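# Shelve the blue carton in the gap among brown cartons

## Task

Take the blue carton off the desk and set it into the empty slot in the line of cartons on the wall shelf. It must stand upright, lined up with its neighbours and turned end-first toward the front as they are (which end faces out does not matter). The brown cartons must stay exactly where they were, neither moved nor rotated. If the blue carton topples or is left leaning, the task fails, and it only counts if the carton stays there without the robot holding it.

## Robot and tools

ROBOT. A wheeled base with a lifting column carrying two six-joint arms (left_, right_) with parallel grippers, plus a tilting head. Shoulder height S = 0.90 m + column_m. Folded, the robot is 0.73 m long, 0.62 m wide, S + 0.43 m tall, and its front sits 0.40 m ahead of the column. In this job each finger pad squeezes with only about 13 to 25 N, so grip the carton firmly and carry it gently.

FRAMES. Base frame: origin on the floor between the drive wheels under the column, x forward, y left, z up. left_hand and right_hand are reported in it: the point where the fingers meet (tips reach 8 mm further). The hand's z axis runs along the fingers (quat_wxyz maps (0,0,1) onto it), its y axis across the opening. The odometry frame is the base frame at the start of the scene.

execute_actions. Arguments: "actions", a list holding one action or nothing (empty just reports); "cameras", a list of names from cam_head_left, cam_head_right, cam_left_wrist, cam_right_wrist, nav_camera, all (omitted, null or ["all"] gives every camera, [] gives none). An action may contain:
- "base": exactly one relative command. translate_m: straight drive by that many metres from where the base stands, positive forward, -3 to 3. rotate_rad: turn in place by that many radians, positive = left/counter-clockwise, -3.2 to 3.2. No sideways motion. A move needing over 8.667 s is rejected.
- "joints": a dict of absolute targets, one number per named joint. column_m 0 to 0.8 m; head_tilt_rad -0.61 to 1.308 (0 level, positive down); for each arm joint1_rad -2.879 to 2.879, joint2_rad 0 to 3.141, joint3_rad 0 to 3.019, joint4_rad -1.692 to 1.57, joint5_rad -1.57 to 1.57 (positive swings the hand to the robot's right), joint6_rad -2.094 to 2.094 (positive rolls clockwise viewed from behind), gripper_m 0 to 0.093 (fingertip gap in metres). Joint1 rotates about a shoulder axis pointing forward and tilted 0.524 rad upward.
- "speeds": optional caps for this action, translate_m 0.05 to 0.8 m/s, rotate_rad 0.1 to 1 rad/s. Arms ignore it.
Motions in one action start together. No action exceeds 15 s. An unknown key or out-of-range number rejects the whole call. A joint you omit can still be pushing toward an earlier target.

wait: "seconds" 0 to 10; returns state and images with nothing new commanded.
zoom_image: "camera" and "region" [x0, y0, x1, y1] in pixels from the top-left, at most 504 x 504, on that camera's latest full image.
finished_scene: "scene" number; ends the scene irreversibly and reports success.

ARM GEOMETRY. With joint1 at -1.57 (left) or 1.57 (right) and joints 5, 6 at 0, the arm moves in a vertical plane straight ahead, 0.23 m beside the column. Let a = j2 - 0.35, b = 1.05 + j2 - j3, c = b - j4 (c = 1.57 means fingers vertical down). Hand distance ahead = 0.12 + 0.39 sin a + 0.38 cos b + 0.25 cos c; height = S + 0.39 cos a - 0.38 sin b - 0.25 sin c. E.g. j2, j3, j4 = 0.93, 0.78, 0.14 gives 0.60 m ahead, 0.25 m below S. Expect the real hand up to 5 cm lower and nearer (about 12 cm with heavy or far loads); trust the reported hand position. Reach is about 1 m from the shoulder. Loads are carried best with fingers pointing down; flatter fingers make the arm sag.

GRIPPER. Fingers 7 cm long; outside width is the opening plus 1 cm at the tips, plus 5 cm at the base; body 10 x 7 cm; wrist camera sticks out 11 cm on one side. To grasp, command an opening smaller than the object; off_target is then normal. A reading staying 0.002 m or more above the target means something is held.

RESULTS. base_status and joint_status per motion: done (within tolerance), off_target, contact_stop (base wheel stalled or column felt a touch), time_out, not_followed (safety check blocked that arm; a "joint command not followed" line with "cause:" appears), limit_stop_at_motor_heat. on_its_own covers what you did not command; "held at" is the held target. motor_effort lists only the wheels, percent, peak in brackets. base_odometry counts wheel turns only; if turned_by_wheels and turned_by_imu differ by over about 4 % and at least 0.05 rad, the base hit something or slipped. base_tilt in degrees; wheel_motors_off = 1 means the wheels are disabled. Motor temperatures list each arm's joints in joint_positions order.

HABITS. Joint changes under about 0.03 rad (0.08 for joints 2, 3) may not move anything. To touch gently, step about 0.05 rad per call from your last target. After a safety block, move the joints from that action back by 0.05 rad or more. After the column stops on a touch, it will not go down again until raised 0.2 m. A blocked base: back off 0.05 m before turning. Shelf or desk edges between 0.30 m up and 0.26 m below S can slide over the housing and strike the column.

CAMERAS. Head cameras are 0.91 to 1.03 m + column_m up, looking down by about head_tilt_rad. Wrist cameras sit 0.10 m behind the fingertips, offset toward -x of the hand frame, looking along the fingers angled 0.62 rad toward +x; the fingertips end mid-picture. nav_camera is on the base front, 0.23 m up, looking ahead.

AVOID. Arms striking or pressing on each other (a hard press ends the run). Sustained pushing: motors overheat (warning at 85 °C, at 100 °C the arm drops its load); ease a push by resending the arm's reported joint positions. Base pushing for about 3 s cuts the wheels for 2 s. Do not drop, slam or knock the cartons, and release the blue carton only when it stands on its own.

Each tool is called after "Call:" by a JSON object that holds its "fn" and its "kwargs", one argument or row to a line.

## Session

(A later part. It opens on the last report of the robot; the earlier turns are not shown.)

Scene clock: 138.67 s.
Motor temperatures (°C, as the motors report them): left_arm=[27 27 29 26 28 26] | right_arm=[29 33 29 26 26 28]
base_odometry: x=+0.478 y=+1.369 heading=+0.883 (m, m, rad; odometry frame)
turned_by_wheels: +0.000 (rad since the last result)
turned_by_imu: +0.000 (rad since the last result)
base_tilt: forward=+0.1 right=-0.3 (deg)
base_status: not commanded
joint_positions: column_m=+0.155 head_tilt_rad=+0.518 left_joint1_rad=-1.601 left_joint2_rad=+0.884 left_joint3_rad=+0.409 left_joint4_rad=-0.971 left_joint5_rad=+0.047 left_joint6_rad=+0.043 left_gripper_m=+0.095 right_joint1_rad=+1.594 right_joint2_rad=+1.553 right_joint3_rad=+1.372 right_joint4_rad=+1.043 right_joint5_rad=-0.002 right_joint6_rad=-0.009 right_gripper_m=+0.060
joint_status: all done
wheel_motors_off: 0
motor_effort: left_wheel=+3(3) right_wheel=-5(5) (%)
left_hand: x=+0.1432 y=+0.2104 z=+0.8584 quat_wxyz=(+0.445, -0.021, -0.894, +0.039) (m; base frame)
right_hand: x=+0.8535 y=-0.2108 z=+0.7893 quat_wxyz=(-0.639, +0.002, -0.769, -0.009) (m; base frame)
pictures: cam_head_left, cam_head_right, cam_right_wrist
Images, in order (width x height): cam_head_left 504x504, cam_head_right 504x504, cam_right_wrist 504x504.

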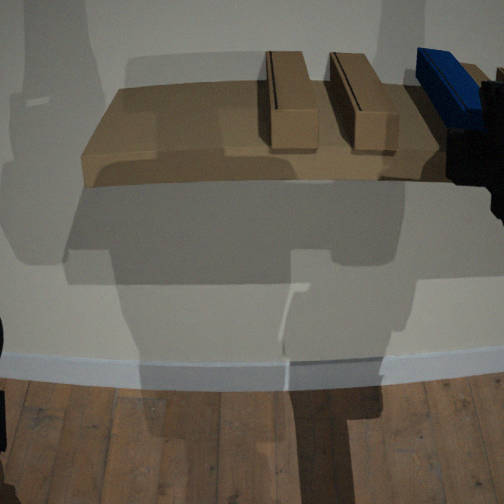

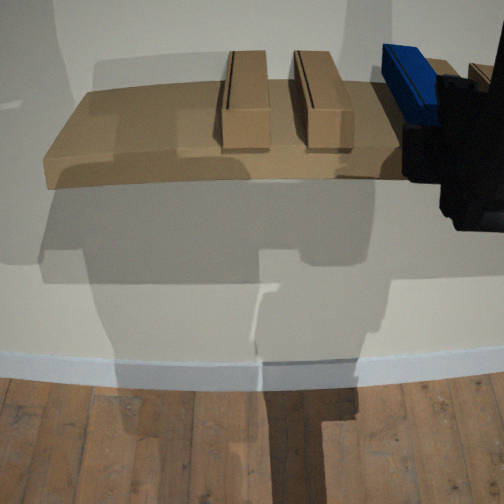

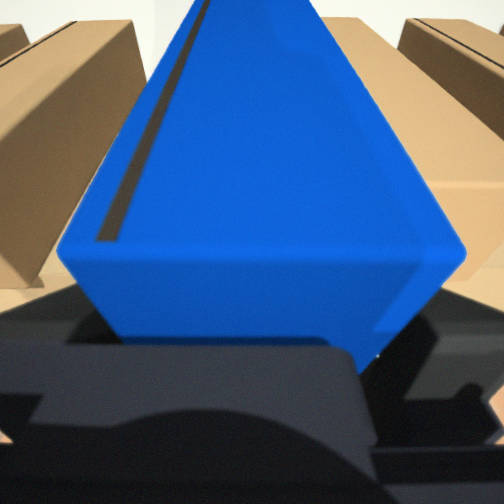

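Call:
{"fn": "execute_actions", "kwargs": {
  "actions": [
    {"joints":{"right_joint4_rad":0.93,"column_m":0.18}}
  ],
  "cameras": ["cam_head_left","cam_head_right","cam_right_wrist"]
}}

Scene clock: 139.83 s.
Motor temperatures (°C, as the motors report them): left_arm=[27 27 29 26 28 26] | right_arm=[29 33 29 26 26 28]
base_odometry: x=+0.478 y=+1.369 heading=+0.883 (m, m, rad; odometry frame)
turned_by_wheels: +0.000 (rad since the last result)
turned_by_imu: +0.000 (rad since the last result)
base_tilt: forward=+0.3 right=-0.3 (deg)
base_status: not commanded
joint_positions: column_m=+0.180 head_tilt_rad=+0.518 left_joint1_rad=-1.601 left_joint2_rad=+0.884 left_joint3_rad=+0.409 left_joint4_rad=-0.971 left_joint5_rad=+0.047 left_joint6_rad=+0.043 left_gripper_m=+0.095 right_joint1_rad=+1.594 right_joint2_rad=+1.553 right_joint3_rad=+1.372 right_joint4_rad=+0.942 right_joint5_rad=-0.002 right_joint6_rad=-0.009 right_gripper_m=+0.060
joint_status: all done
wheel_motors_off: 0
motor_effort: left_wheel=+3(3) right_wheel=-5(5) (%)
left_hand: x=+0.1432 y=+0.2104 z=+0.8833 quat_wxyz=(+0.445, -0.021, -0.894, +0.039) (m; base frame)
right_hand: x=+0.8476 y=-0.2104 z=+0.7898 quat_wxyz=(-0.599, +0.003, -0.801, -0.009) (m; base frame)
pictures: cam_head_left, cam_head_right, cam_right_wrist
Images, in order (width x height): cam_head_left 504x504, cam_head_right 504x504, cam_right_wrist 504x504.

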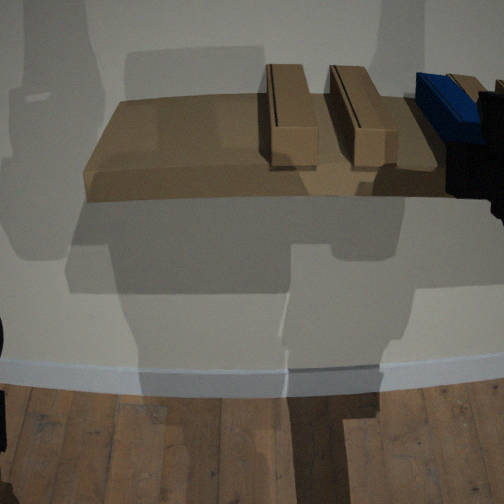

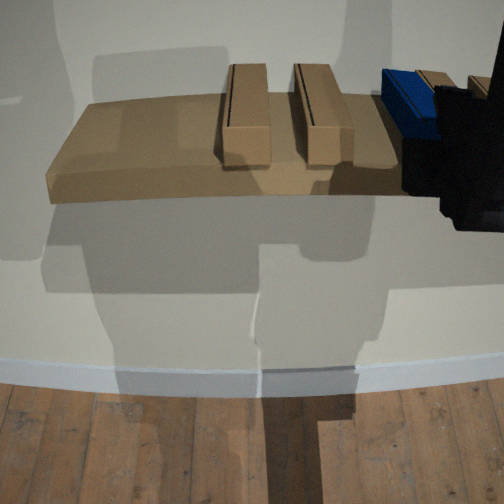

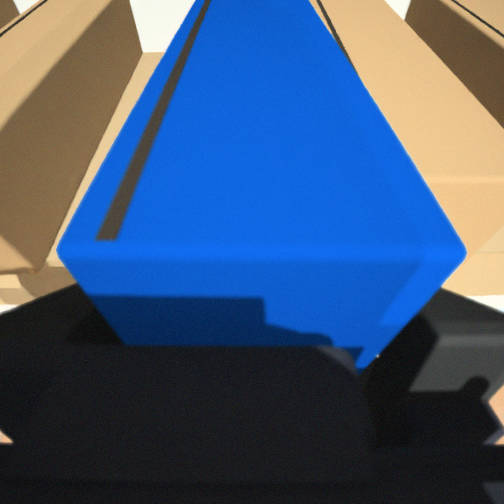

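Call:
{"fn": "execute_actions", "kwargs": {
  "actions": [
    {"joints":{"right_joint1_rad":1.625},"base":{"translate_m":0.035},"speeds":{"translate_m":0.05}}
  ],
  "cameras": ["cam_head_left","cam_head_right","cam_right_wrist"]
}}

Scene clock: 143.23 s.
Motor temperatures (°C, as the motors report them): left_arm=[27 27 29 26 28 26] | right_arm=[29 33 29 26 26 28]
base_odometry: x=+0.501 y=+1.396 heading=+0.882 (m, m, rad; odometry frame)
turned_by_wheels: -0.001 (rad since the last result)
turned_by_imu: +0.001 (rad since the last result)
base_tilt: forward=+0.1 right=-0.3 (deg)
base_status: done
joint_positions: column_m=+0.180 head_tilt_rad=+0.518 left_joint1_rad=-1.601 left_joint2_rad=+0.884 left_joint3_rad=+0.409 left_joint4_rad=-0.971 left_joint5_rad=+0.047 left_joint6_rad=+0.043 left_gripper_m=+0.095 right_joint1_rad=+1.622 right_joint2_rad=+1.553 right_joint3_rad=+1.374 right_joint4_rad=+0.942 right_joint5_rad=-0.001 right_joint6_rad=-0.009 right_gripper_m=+0.060
joint_status: all done
wheel_motors_off: 0
motor_effort: left_wheel=-1(32) right_wheel=+2(27) (%)
left_hand: x=+0.1434 y=+0.2103 z=+0.8833 quat_wxyz=(+0.445, -0.021, -0.895, +0.039) (m; base frame)
right_hand: x=+0.8479 y=-0.1924 z=+0.7909 quat_wxyz=(-0.600, +0.001, -0.800, -0.023) (m; base frame)
pictures: cam_head_left, cam_head_right, cam_right_wrist
Images, in order (width x height): cam_head_left 504x504, cam_head_right 504x504, cam_right_wrist 504x504.

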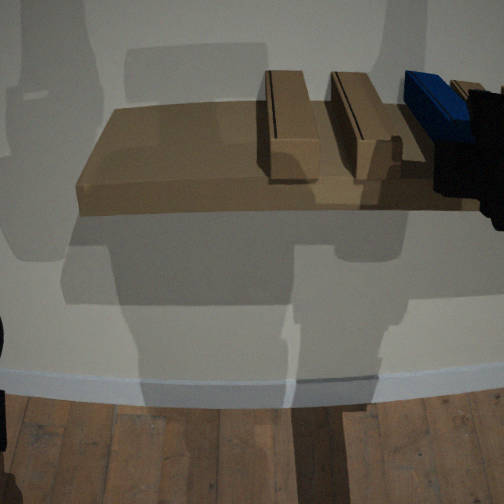

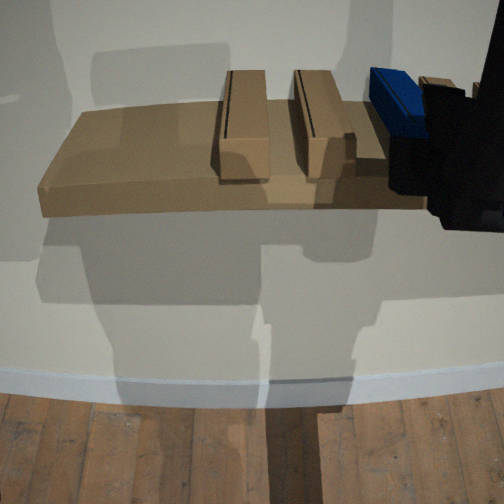

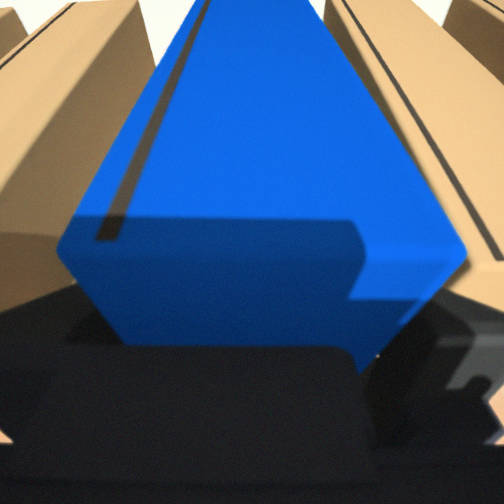

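Call:
{"fn": "execute_actions", "kwargs": {
  "actions": [
    {"joints":{"column_m":0.17}}
  ],
  "cameras": ["cam_right_wrist"]
}}

Call:
{"fn": "execute_actions", "kwargs": {
  "actions": [
    {"joints":{"right_gripper_m":0.078}}
  ],
  "cameras": ["cam_head_left","cam_right_wrist"]
}}

Scene clock: 144.13 s.
Motor temperatures (°C, as the motors report them): left_arm=[27 27 29 26 28 26] | right_arm=[29 33 29 26 26 28]
base_odometry: x=+0.501 y=+1.396 heading=+0.882 (m, m, rad; odometry frame)
turned_by_wheels: +0.000 (rad since the last result)
turned_by_imu: +0.000 (rad since the last result)
base_tilt: forward=+0.1 right=-0.4 (deg)
base_status: not commanded
joint_positions: column_m=+0.170 head_tilt_rad=+0.517 left_joint1_rad=-1.601 left_joint2_rad=+0.884 left_joint3_rad=+0.409 left_joint4_rad=-0.971 left_joint5_rad=+0.047 left_joint6_rad=+0.043 left_gripper_m=+0.095 right_joint1_rad=+1.622 right_joint2_rad=+1.553 right_joint3_rad=+1.374 right_joint4_rad=+0.942 right_joint5_rad=-0.001 right_joint6_rad=-0.009 right_gripper_m=+0.060
joint_status: all done
wheel_motors_off: 0
motor_effort: left_wheel=-2(3) right_wheel=+2(1) (%)
left_hand: x=+0.1434 y=+0.2103 z=+0.8734 quat_wxyz=(+0.445, -0.021, -0.895, +0.039) (m; base frame)
right_hand: x=+0.8481 y=-0.1924 z=+0.7811 quat_wxyz=(-0.600, +0.001, -0.800, -0.023) (m; base frame)
pictures: cam_right_wrist
Images, in order (width x height): cam_right_wrist 504x504.

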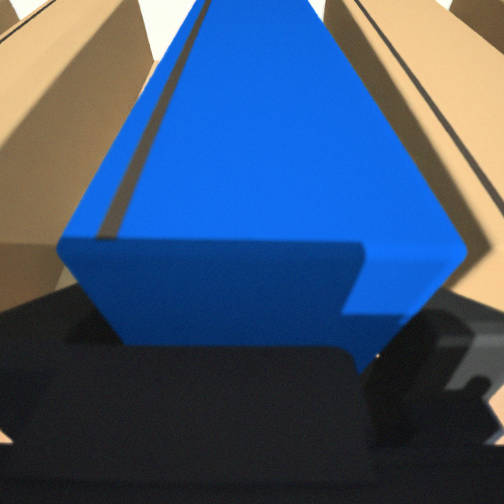

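Scene clock: 144.80 s.
Motor temperatures (°C, as the motors report them): left_arm=[27 27 29 26 28 26] | right_arm=[29 33 29 26 26 28]
base_odometry: x=+0.501 y=+1.396 heading=+0.882 (m, m, rad; odometry frame)
turned_by_wheels: +0.000 (rad since the last result)
turned_by_imu: +0.000 (rad since the last result)
base_tilt: forward=+0.1 right=-0.4 (deg)
base_status: not commanded
joint_positions: column_m=+0.170 head_tilt_rad=+0.517 left_joint1_rad=-1.601 left_joint2_rad=+0.884 left_joint3_rad=+0.409 left_joint4_rad=-0.971 left_joint5_rad=+0.047 left_joint6_rad=+0.043 left_gripper_m=+0.095 right_joint1_rad=+1.622 right_joint2_rad=+1.553 right_joint3_rad=+1.374 right_joint4_rad=+0.942 right_joint5_rad=-0.001 right_joint6_rad=-0.009 right_gripper_m=+0.078
joint_status: all done
wheel_motors_off: 0
motor_effort: left_wheel=-2(2) right_wheel=+2(3) (%)
left_hand: x=+0.1434 y=+0.2103 z=+0.8734 quat_wxyz=(+0.445, -0.021, -0.895, +0.039) (m; base frame)
right_hand: x=+0.8481 y=-0.1924 z=+0.7811 quat_wxyz=(-0.600, +0.001, -0.800, -0.023) (m; base frame)
pictures: cam_head_left, cam_right_wrist
Images, in order (width x height): cam_head_left 504x504, cam_right_wrist 504x504.

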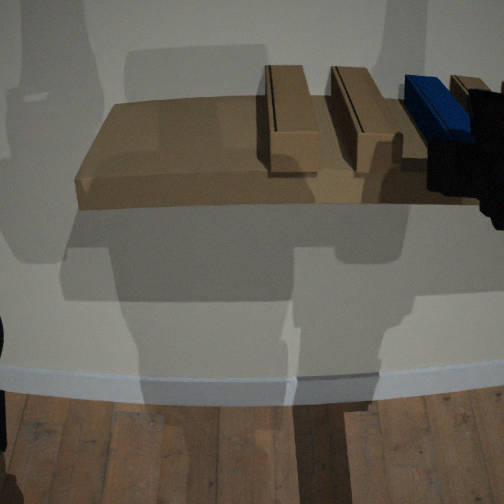

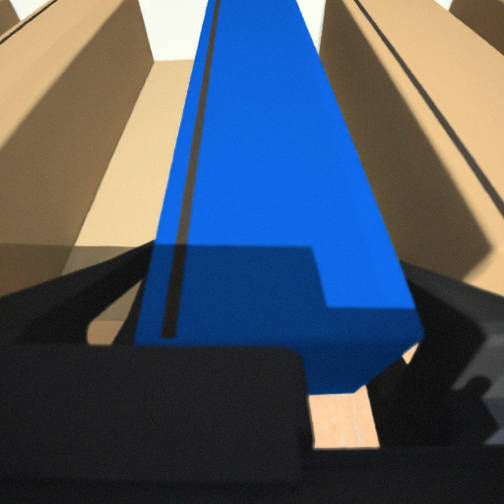

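Call:
{"fn": "execute_actions", "kwargs": {
  "actions": [
    {"base":{"translate_m":-0.3},"speeds":{"translate_m":0.15},"joints":{"head_tilt_rad":0.35}}
  ],
  "cameras": ["cam_head_left","cam_head_right","cam_right_wrist"]
}}

Scene clock: 147.77 s.
Motor temperatures (°C, as the motors report them): left_arm=[27 27 29 26 28 26] | right_arm=[29 33 29 26 26 28]
base_odometry: x=+0.310 y=+1.164 heading=+0.881 (m, m, rad; odometry frame)
turned_by_wheels: -0.002 (rad since the last result)
turned_by_imu: -0.001 (rad since the last result)
base_tilt: forward=+0.0 right=-0.3 (deg)
base_status: done
joint_positions: column_m=+0.170 head_tilt_rad=+0.369 left_joint1_rad=-1.601 left_joint2_rad=+0.884 left_joint3_rad=+0.409 left_joint4_rad=-0.971 left_joint5_rad=+0.047 left_joint6_rad=+0.043 left_gripper_m=+0.095 right_joint1_rad=+1.622 right_joint2_rad=+1.553 right_joint3_rad=+1.377 right_joint4_rad=+0.942 right_joint5_rad=-0.001 right_joint6_rad=-0.009 right_gripper_m=+0.078
joint_status: all done
wheel_motors_off: 0
motor_effort: left_wheel=-2(36) right_wheel=+2(39) (%)
left_hand: x=+0.1434 y=+0.2103 z=+0.8734 quat_wxyz=(+0.445, -0.021, -0.895, +0.039) (m; base frame)
right_hand: x=+0.8494 y=-0.1924 z=+0.7824 quat_wxyz=(-0.601, +0.001, -0.799, -0.023) (m; base frame)
pictures: cam_head_left, cam_head_right, cam_right_wrist
Images, in order (width x height): cam_head_left 504x504, cam_head_right 504x504, cam_right_wrist 504x504.

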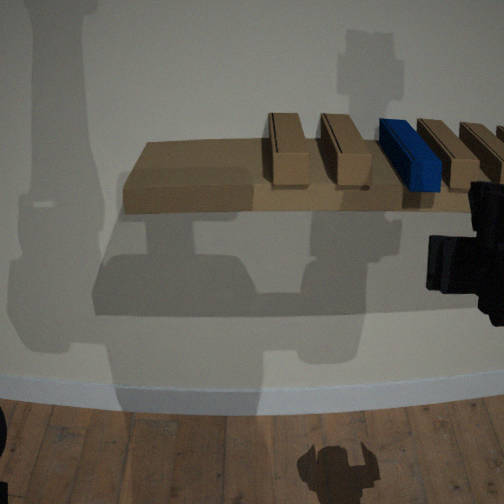

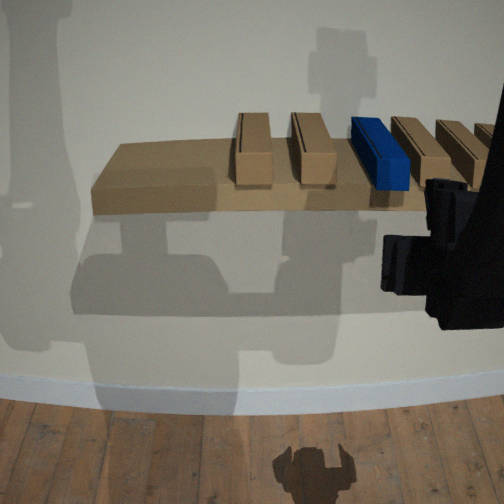

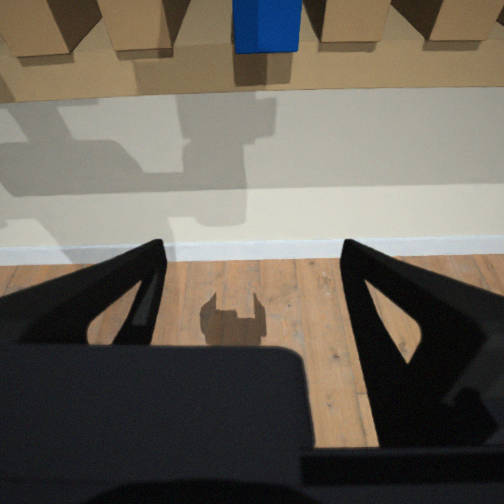

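Call:
{"fn": "execute_actions", "kwargs": {
  "actions": [
    {"base":{"translate_m":0.19},"speeds":{"translate_m":0.2},"joints":{"right_gripper_m":0.0,"column_m":0.185}}
  ],
  "cameras": ["cam_head_right","cam_right_wrist"]
}}

Scene clock: 149.90 s.
Motor temperatures (°C, as the motors report them): left_arm=[27 27 29 26 28 26] | right_arm=[29 33 29 26 26 28]
base_odometry: x=+0.431 y=+1.310 heading=+0.879 (m, m, rad; odometry frame)
turned_by_wheels: -0.002 (rad since the last result)
turned_by_imu: +0.000 (rad since the last result)
base_tilt: forward=+0.1 right=-0.3 (deg)
base_status: done
joint_positions: column_m=+0.185 head_tilt_rad=+0.369 left_joint1_rad=-1.601 left_joint2_rad=+0.884 left_joint3_rad=+0.409 left_joint4_rad=-0.971 left_joint5_rad=+0.047 left_joint6_rad=+0.043 left_gripper_m=+0.095 right_joint1_rad=+1.622 right_joint2_rad=+1.552 right_joint3_rad=+1.377 right_joint4_rad=+0.942 right_joint5_rad=-0.001 right_joint6_rad=-0.009 right_gripper_m=+0.001
joint_status: all done
wheel_motors_off: 0
motor_effort: left_wheel=-1(60) right_wheel=+1(33) (%)
left_hand: x=+0.1434 y=+0.2103 z=+0.8882 quat_wxyz=(+0.445, -0.021, -0.895, +0.039) (m; base frame)
right_hand: x=+0.8498 y=-0.1924 z=+0.7978 quat_wxyz=(-0.601, +0.001, -0.799, -0.023) (m; base frame)
pictures: cam_head_right, cam_right_wrist
Images, in order (width x height): cam_head_right 504x504, cam_right_wrist 504x504.

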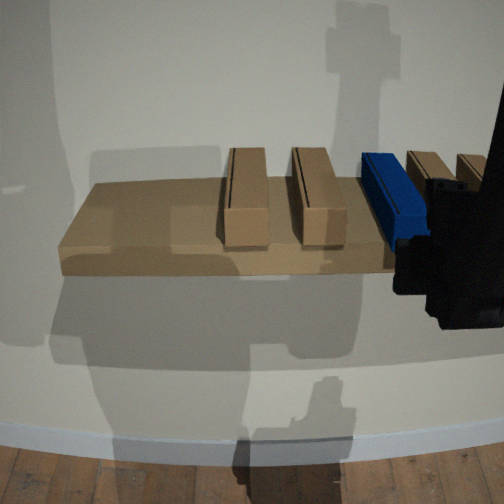

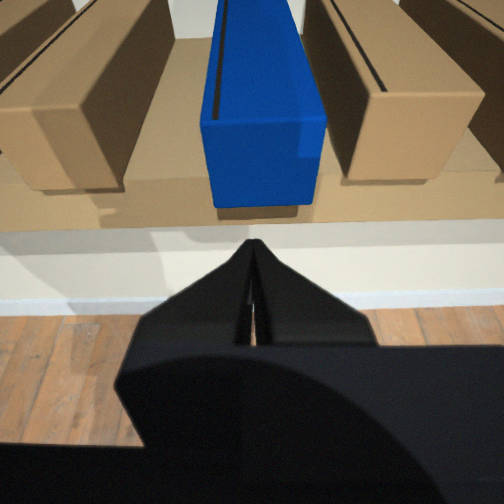

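Call:
{"fn": "execute_actions", "kwargs": {
  "actions": [
    {"base":{"translate_m":0.05},"speeds":{"translate_m":0.05}}
  ],
  "cameras": ["cam_right_wrist"]
}}

Scene clock: 151.70 s.
Motor temperatures (°C, as the motors report them): left_arm=[27 27 29 26 28 26] | right_arm=[29 33 29 26 26 28]
base_odometry: x=+0.463 y=+1.349 heading=+0.877 (m, m, rad; odometry frame)
turned_by_wheels: -0.002 (rad since the last result)
turned_by_imu: -0.001 (rad since the last result)
base_tilt: forward=+0.1 right=-0.4 (deg)
base_status: done
joint_positions: column_m=+0.185 head_tilt_rad=+0.369 left_joint1_rad=-1.601 left_joint2_rad=+0.884 left_joint3_rad=+0.409 left_joint4_rad=-0.971 left_joint5_rad=+0.047 left_joint6_rad=+0.043 left_gripper_m=+0.095 right_joint1_rad=+1.622 right_joint2_rad=+1.552 right_joint3_rad=+1.378 right_joint4_rad=+0.942 right_joint5_rad=-0.001 right_joint6_rad=-0.009 right_gripper_m=+0.001
joint_status: not commanded
wheel_motors_off: 0
motor_effort: left_wheel=-2(37) right_wheel=+1(41) (%)
left_hand: x=+0.1437 y=+0.2103 z=+0.8882 quat_wxyz=(+0.445, -0.021, -0.895, +0.039) (m; base frame)
right_hand: x=+0.8500 y=-0.1925 z=+0.7980 quat_wxyz=(-0.602, +0.001, -0.799, -0.023) (m; base frame)
pictures: cam_right_wrist
Images, in order (width x height): cam_right_wrist 504x504.

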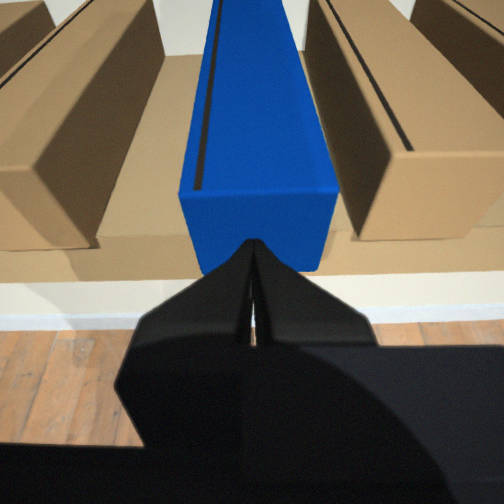

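Call:
{"fn": "execute_actions", "kwargs": {
  "actions": [
    {"base":{"translate_m":0.03},"speeds":{"translate_m":0.05}}
  ],
  "cameras": ["cam_right_wrist"]
}}

Scene clock: 152.90 s.
Motor temperatures (°C, as the motors report them): left_arm=[27 27 29 26 28 26] | right_arm=[29 33 29 26 26 28]
base_odometry: x=+0.482 y=+1.372 heading=+0.876 (m, m, rad; odometry frame)
turned_by_wheels: -0.002 (rad since the last result)
turned_by_imu: -0.001 (rad since the last result)
base_tilt: forward=+0.0 right=-0.3 (deg)
base_status: done
joint_positions: column_m=+0.185 head_tilt_rad=+0.369 left_joint1_rad=-1.601 left_joint2_rad=+0.884 left_joint3_rad=+0.410 left_joint4_rad=-0.971 left_joint5_rad=+0.047 left_joint6_rad=+0.043 left_gripper_m=+0.095 right_joint1_rad=+1.622 right_joint2_rad=+1.555 right_joint3_rad=+1.369 right_joint4_rad=+0.942 right_joint5_rad=-0.001 right_joint6_rad=-0.009 right_gripper_m=+0.001
joint_status: not commanded
wheel_motors_off: 0
motor_effort: left_wheel=+0(38) right_wheel=+1(40) (%)
left_hand: x=+0.1443 y=+0.2103 z=+0.8880 quat_wxyz=(+0.444, -0.022, -0.895, +0.039) (m; base frame)
right_hand: x=+0.8456 y=-0.1923 z=+0.7930 quat_wxyz=(-0.597, +0.001, -0.802, -0.023) (m; base frame)
pictures: cam_right_wrist
Images, in order (width x height): cam_right_wrist 504x504.

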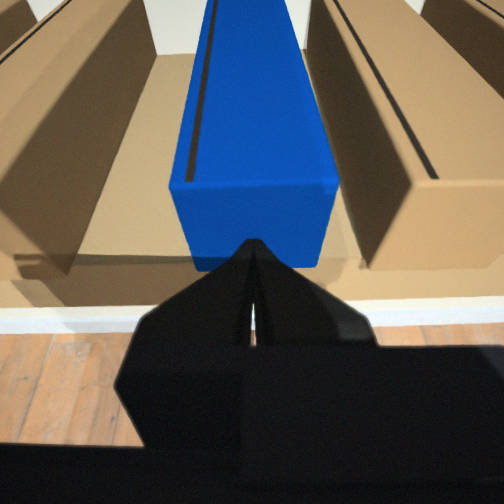

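Call:
{"fn": "execute_actions", "kwargs": {
  "actions": [
    {"base":{"translate_m":-0.3},"speeds":{"translate_m":0.3}}
  ],
  "cameras": ["cam_head_right","cam_right_wrist"]
}}

Scene clock: 155.27 s.
Motor temperatures (°C, as the motors report them): left_arm=[27 27 29 27 28 26] | right_arm=[29 33 29 26 26 28]
base_odometry: x=+0.290 y=+1.142 heading=+0.874 (m, m, rad; odometry frame)
turned_by_wheels: -0.002 (rad since the last result)
turned_by_imu: -0.001 (rad since the last result)
base_tilt: forward=+0.2 right=-0.3 (deg)
base_status: done
joint_positions: column_m=+0.185 head_tilt_rad=+0.369 left_joint1_rad=-1.601 left_joint2_rad=+0.884 left_joint3_rad=+0.409 left_joint4_rad=-0.971 left_joint5_rad=+0.047 left_joint6_rad=+0.043 left_gripper_m=+0.095 right_joint1_rad=+1.622 right_joint2_rad=+1.554 right_joint3_rad=+1.374 right_joint4_rad=+0.942 right_joint5_rad=-0.001 right_joint6_rad=-0.009 right_gripper_m=+0.001
joint_status: not commanded
wheel_motors_off: 0
motor_effort: left_wheel=-2(37) right_wheel=+0(56) (%)
left_hand: x=+0.1433 y=+0.2104 z=+0.8883 quat_wxyz=(+0.445, -0.021, -0.895, +0.039) (m; base frame)
right_hand: x=+0.8477 y=-0.1923 z=+0.7953 quat_wxyz=(-0.599, +0.001, -0.800, -0.023) (m; base frame)
pictures: cam_head_right, cam_right_wrist
Images, in order (width x height): cam_head_right 504x504, cam_right_wrist 504x504.

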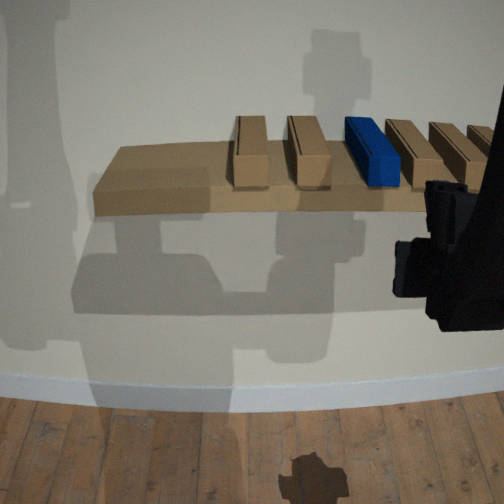

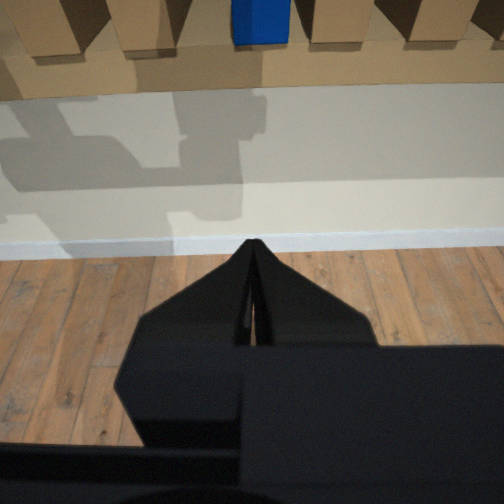

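Good.

Call:
{"fn": "finished_scene", "kwargs": {
  "scene": 1
}}

The scene is finished: the task was done.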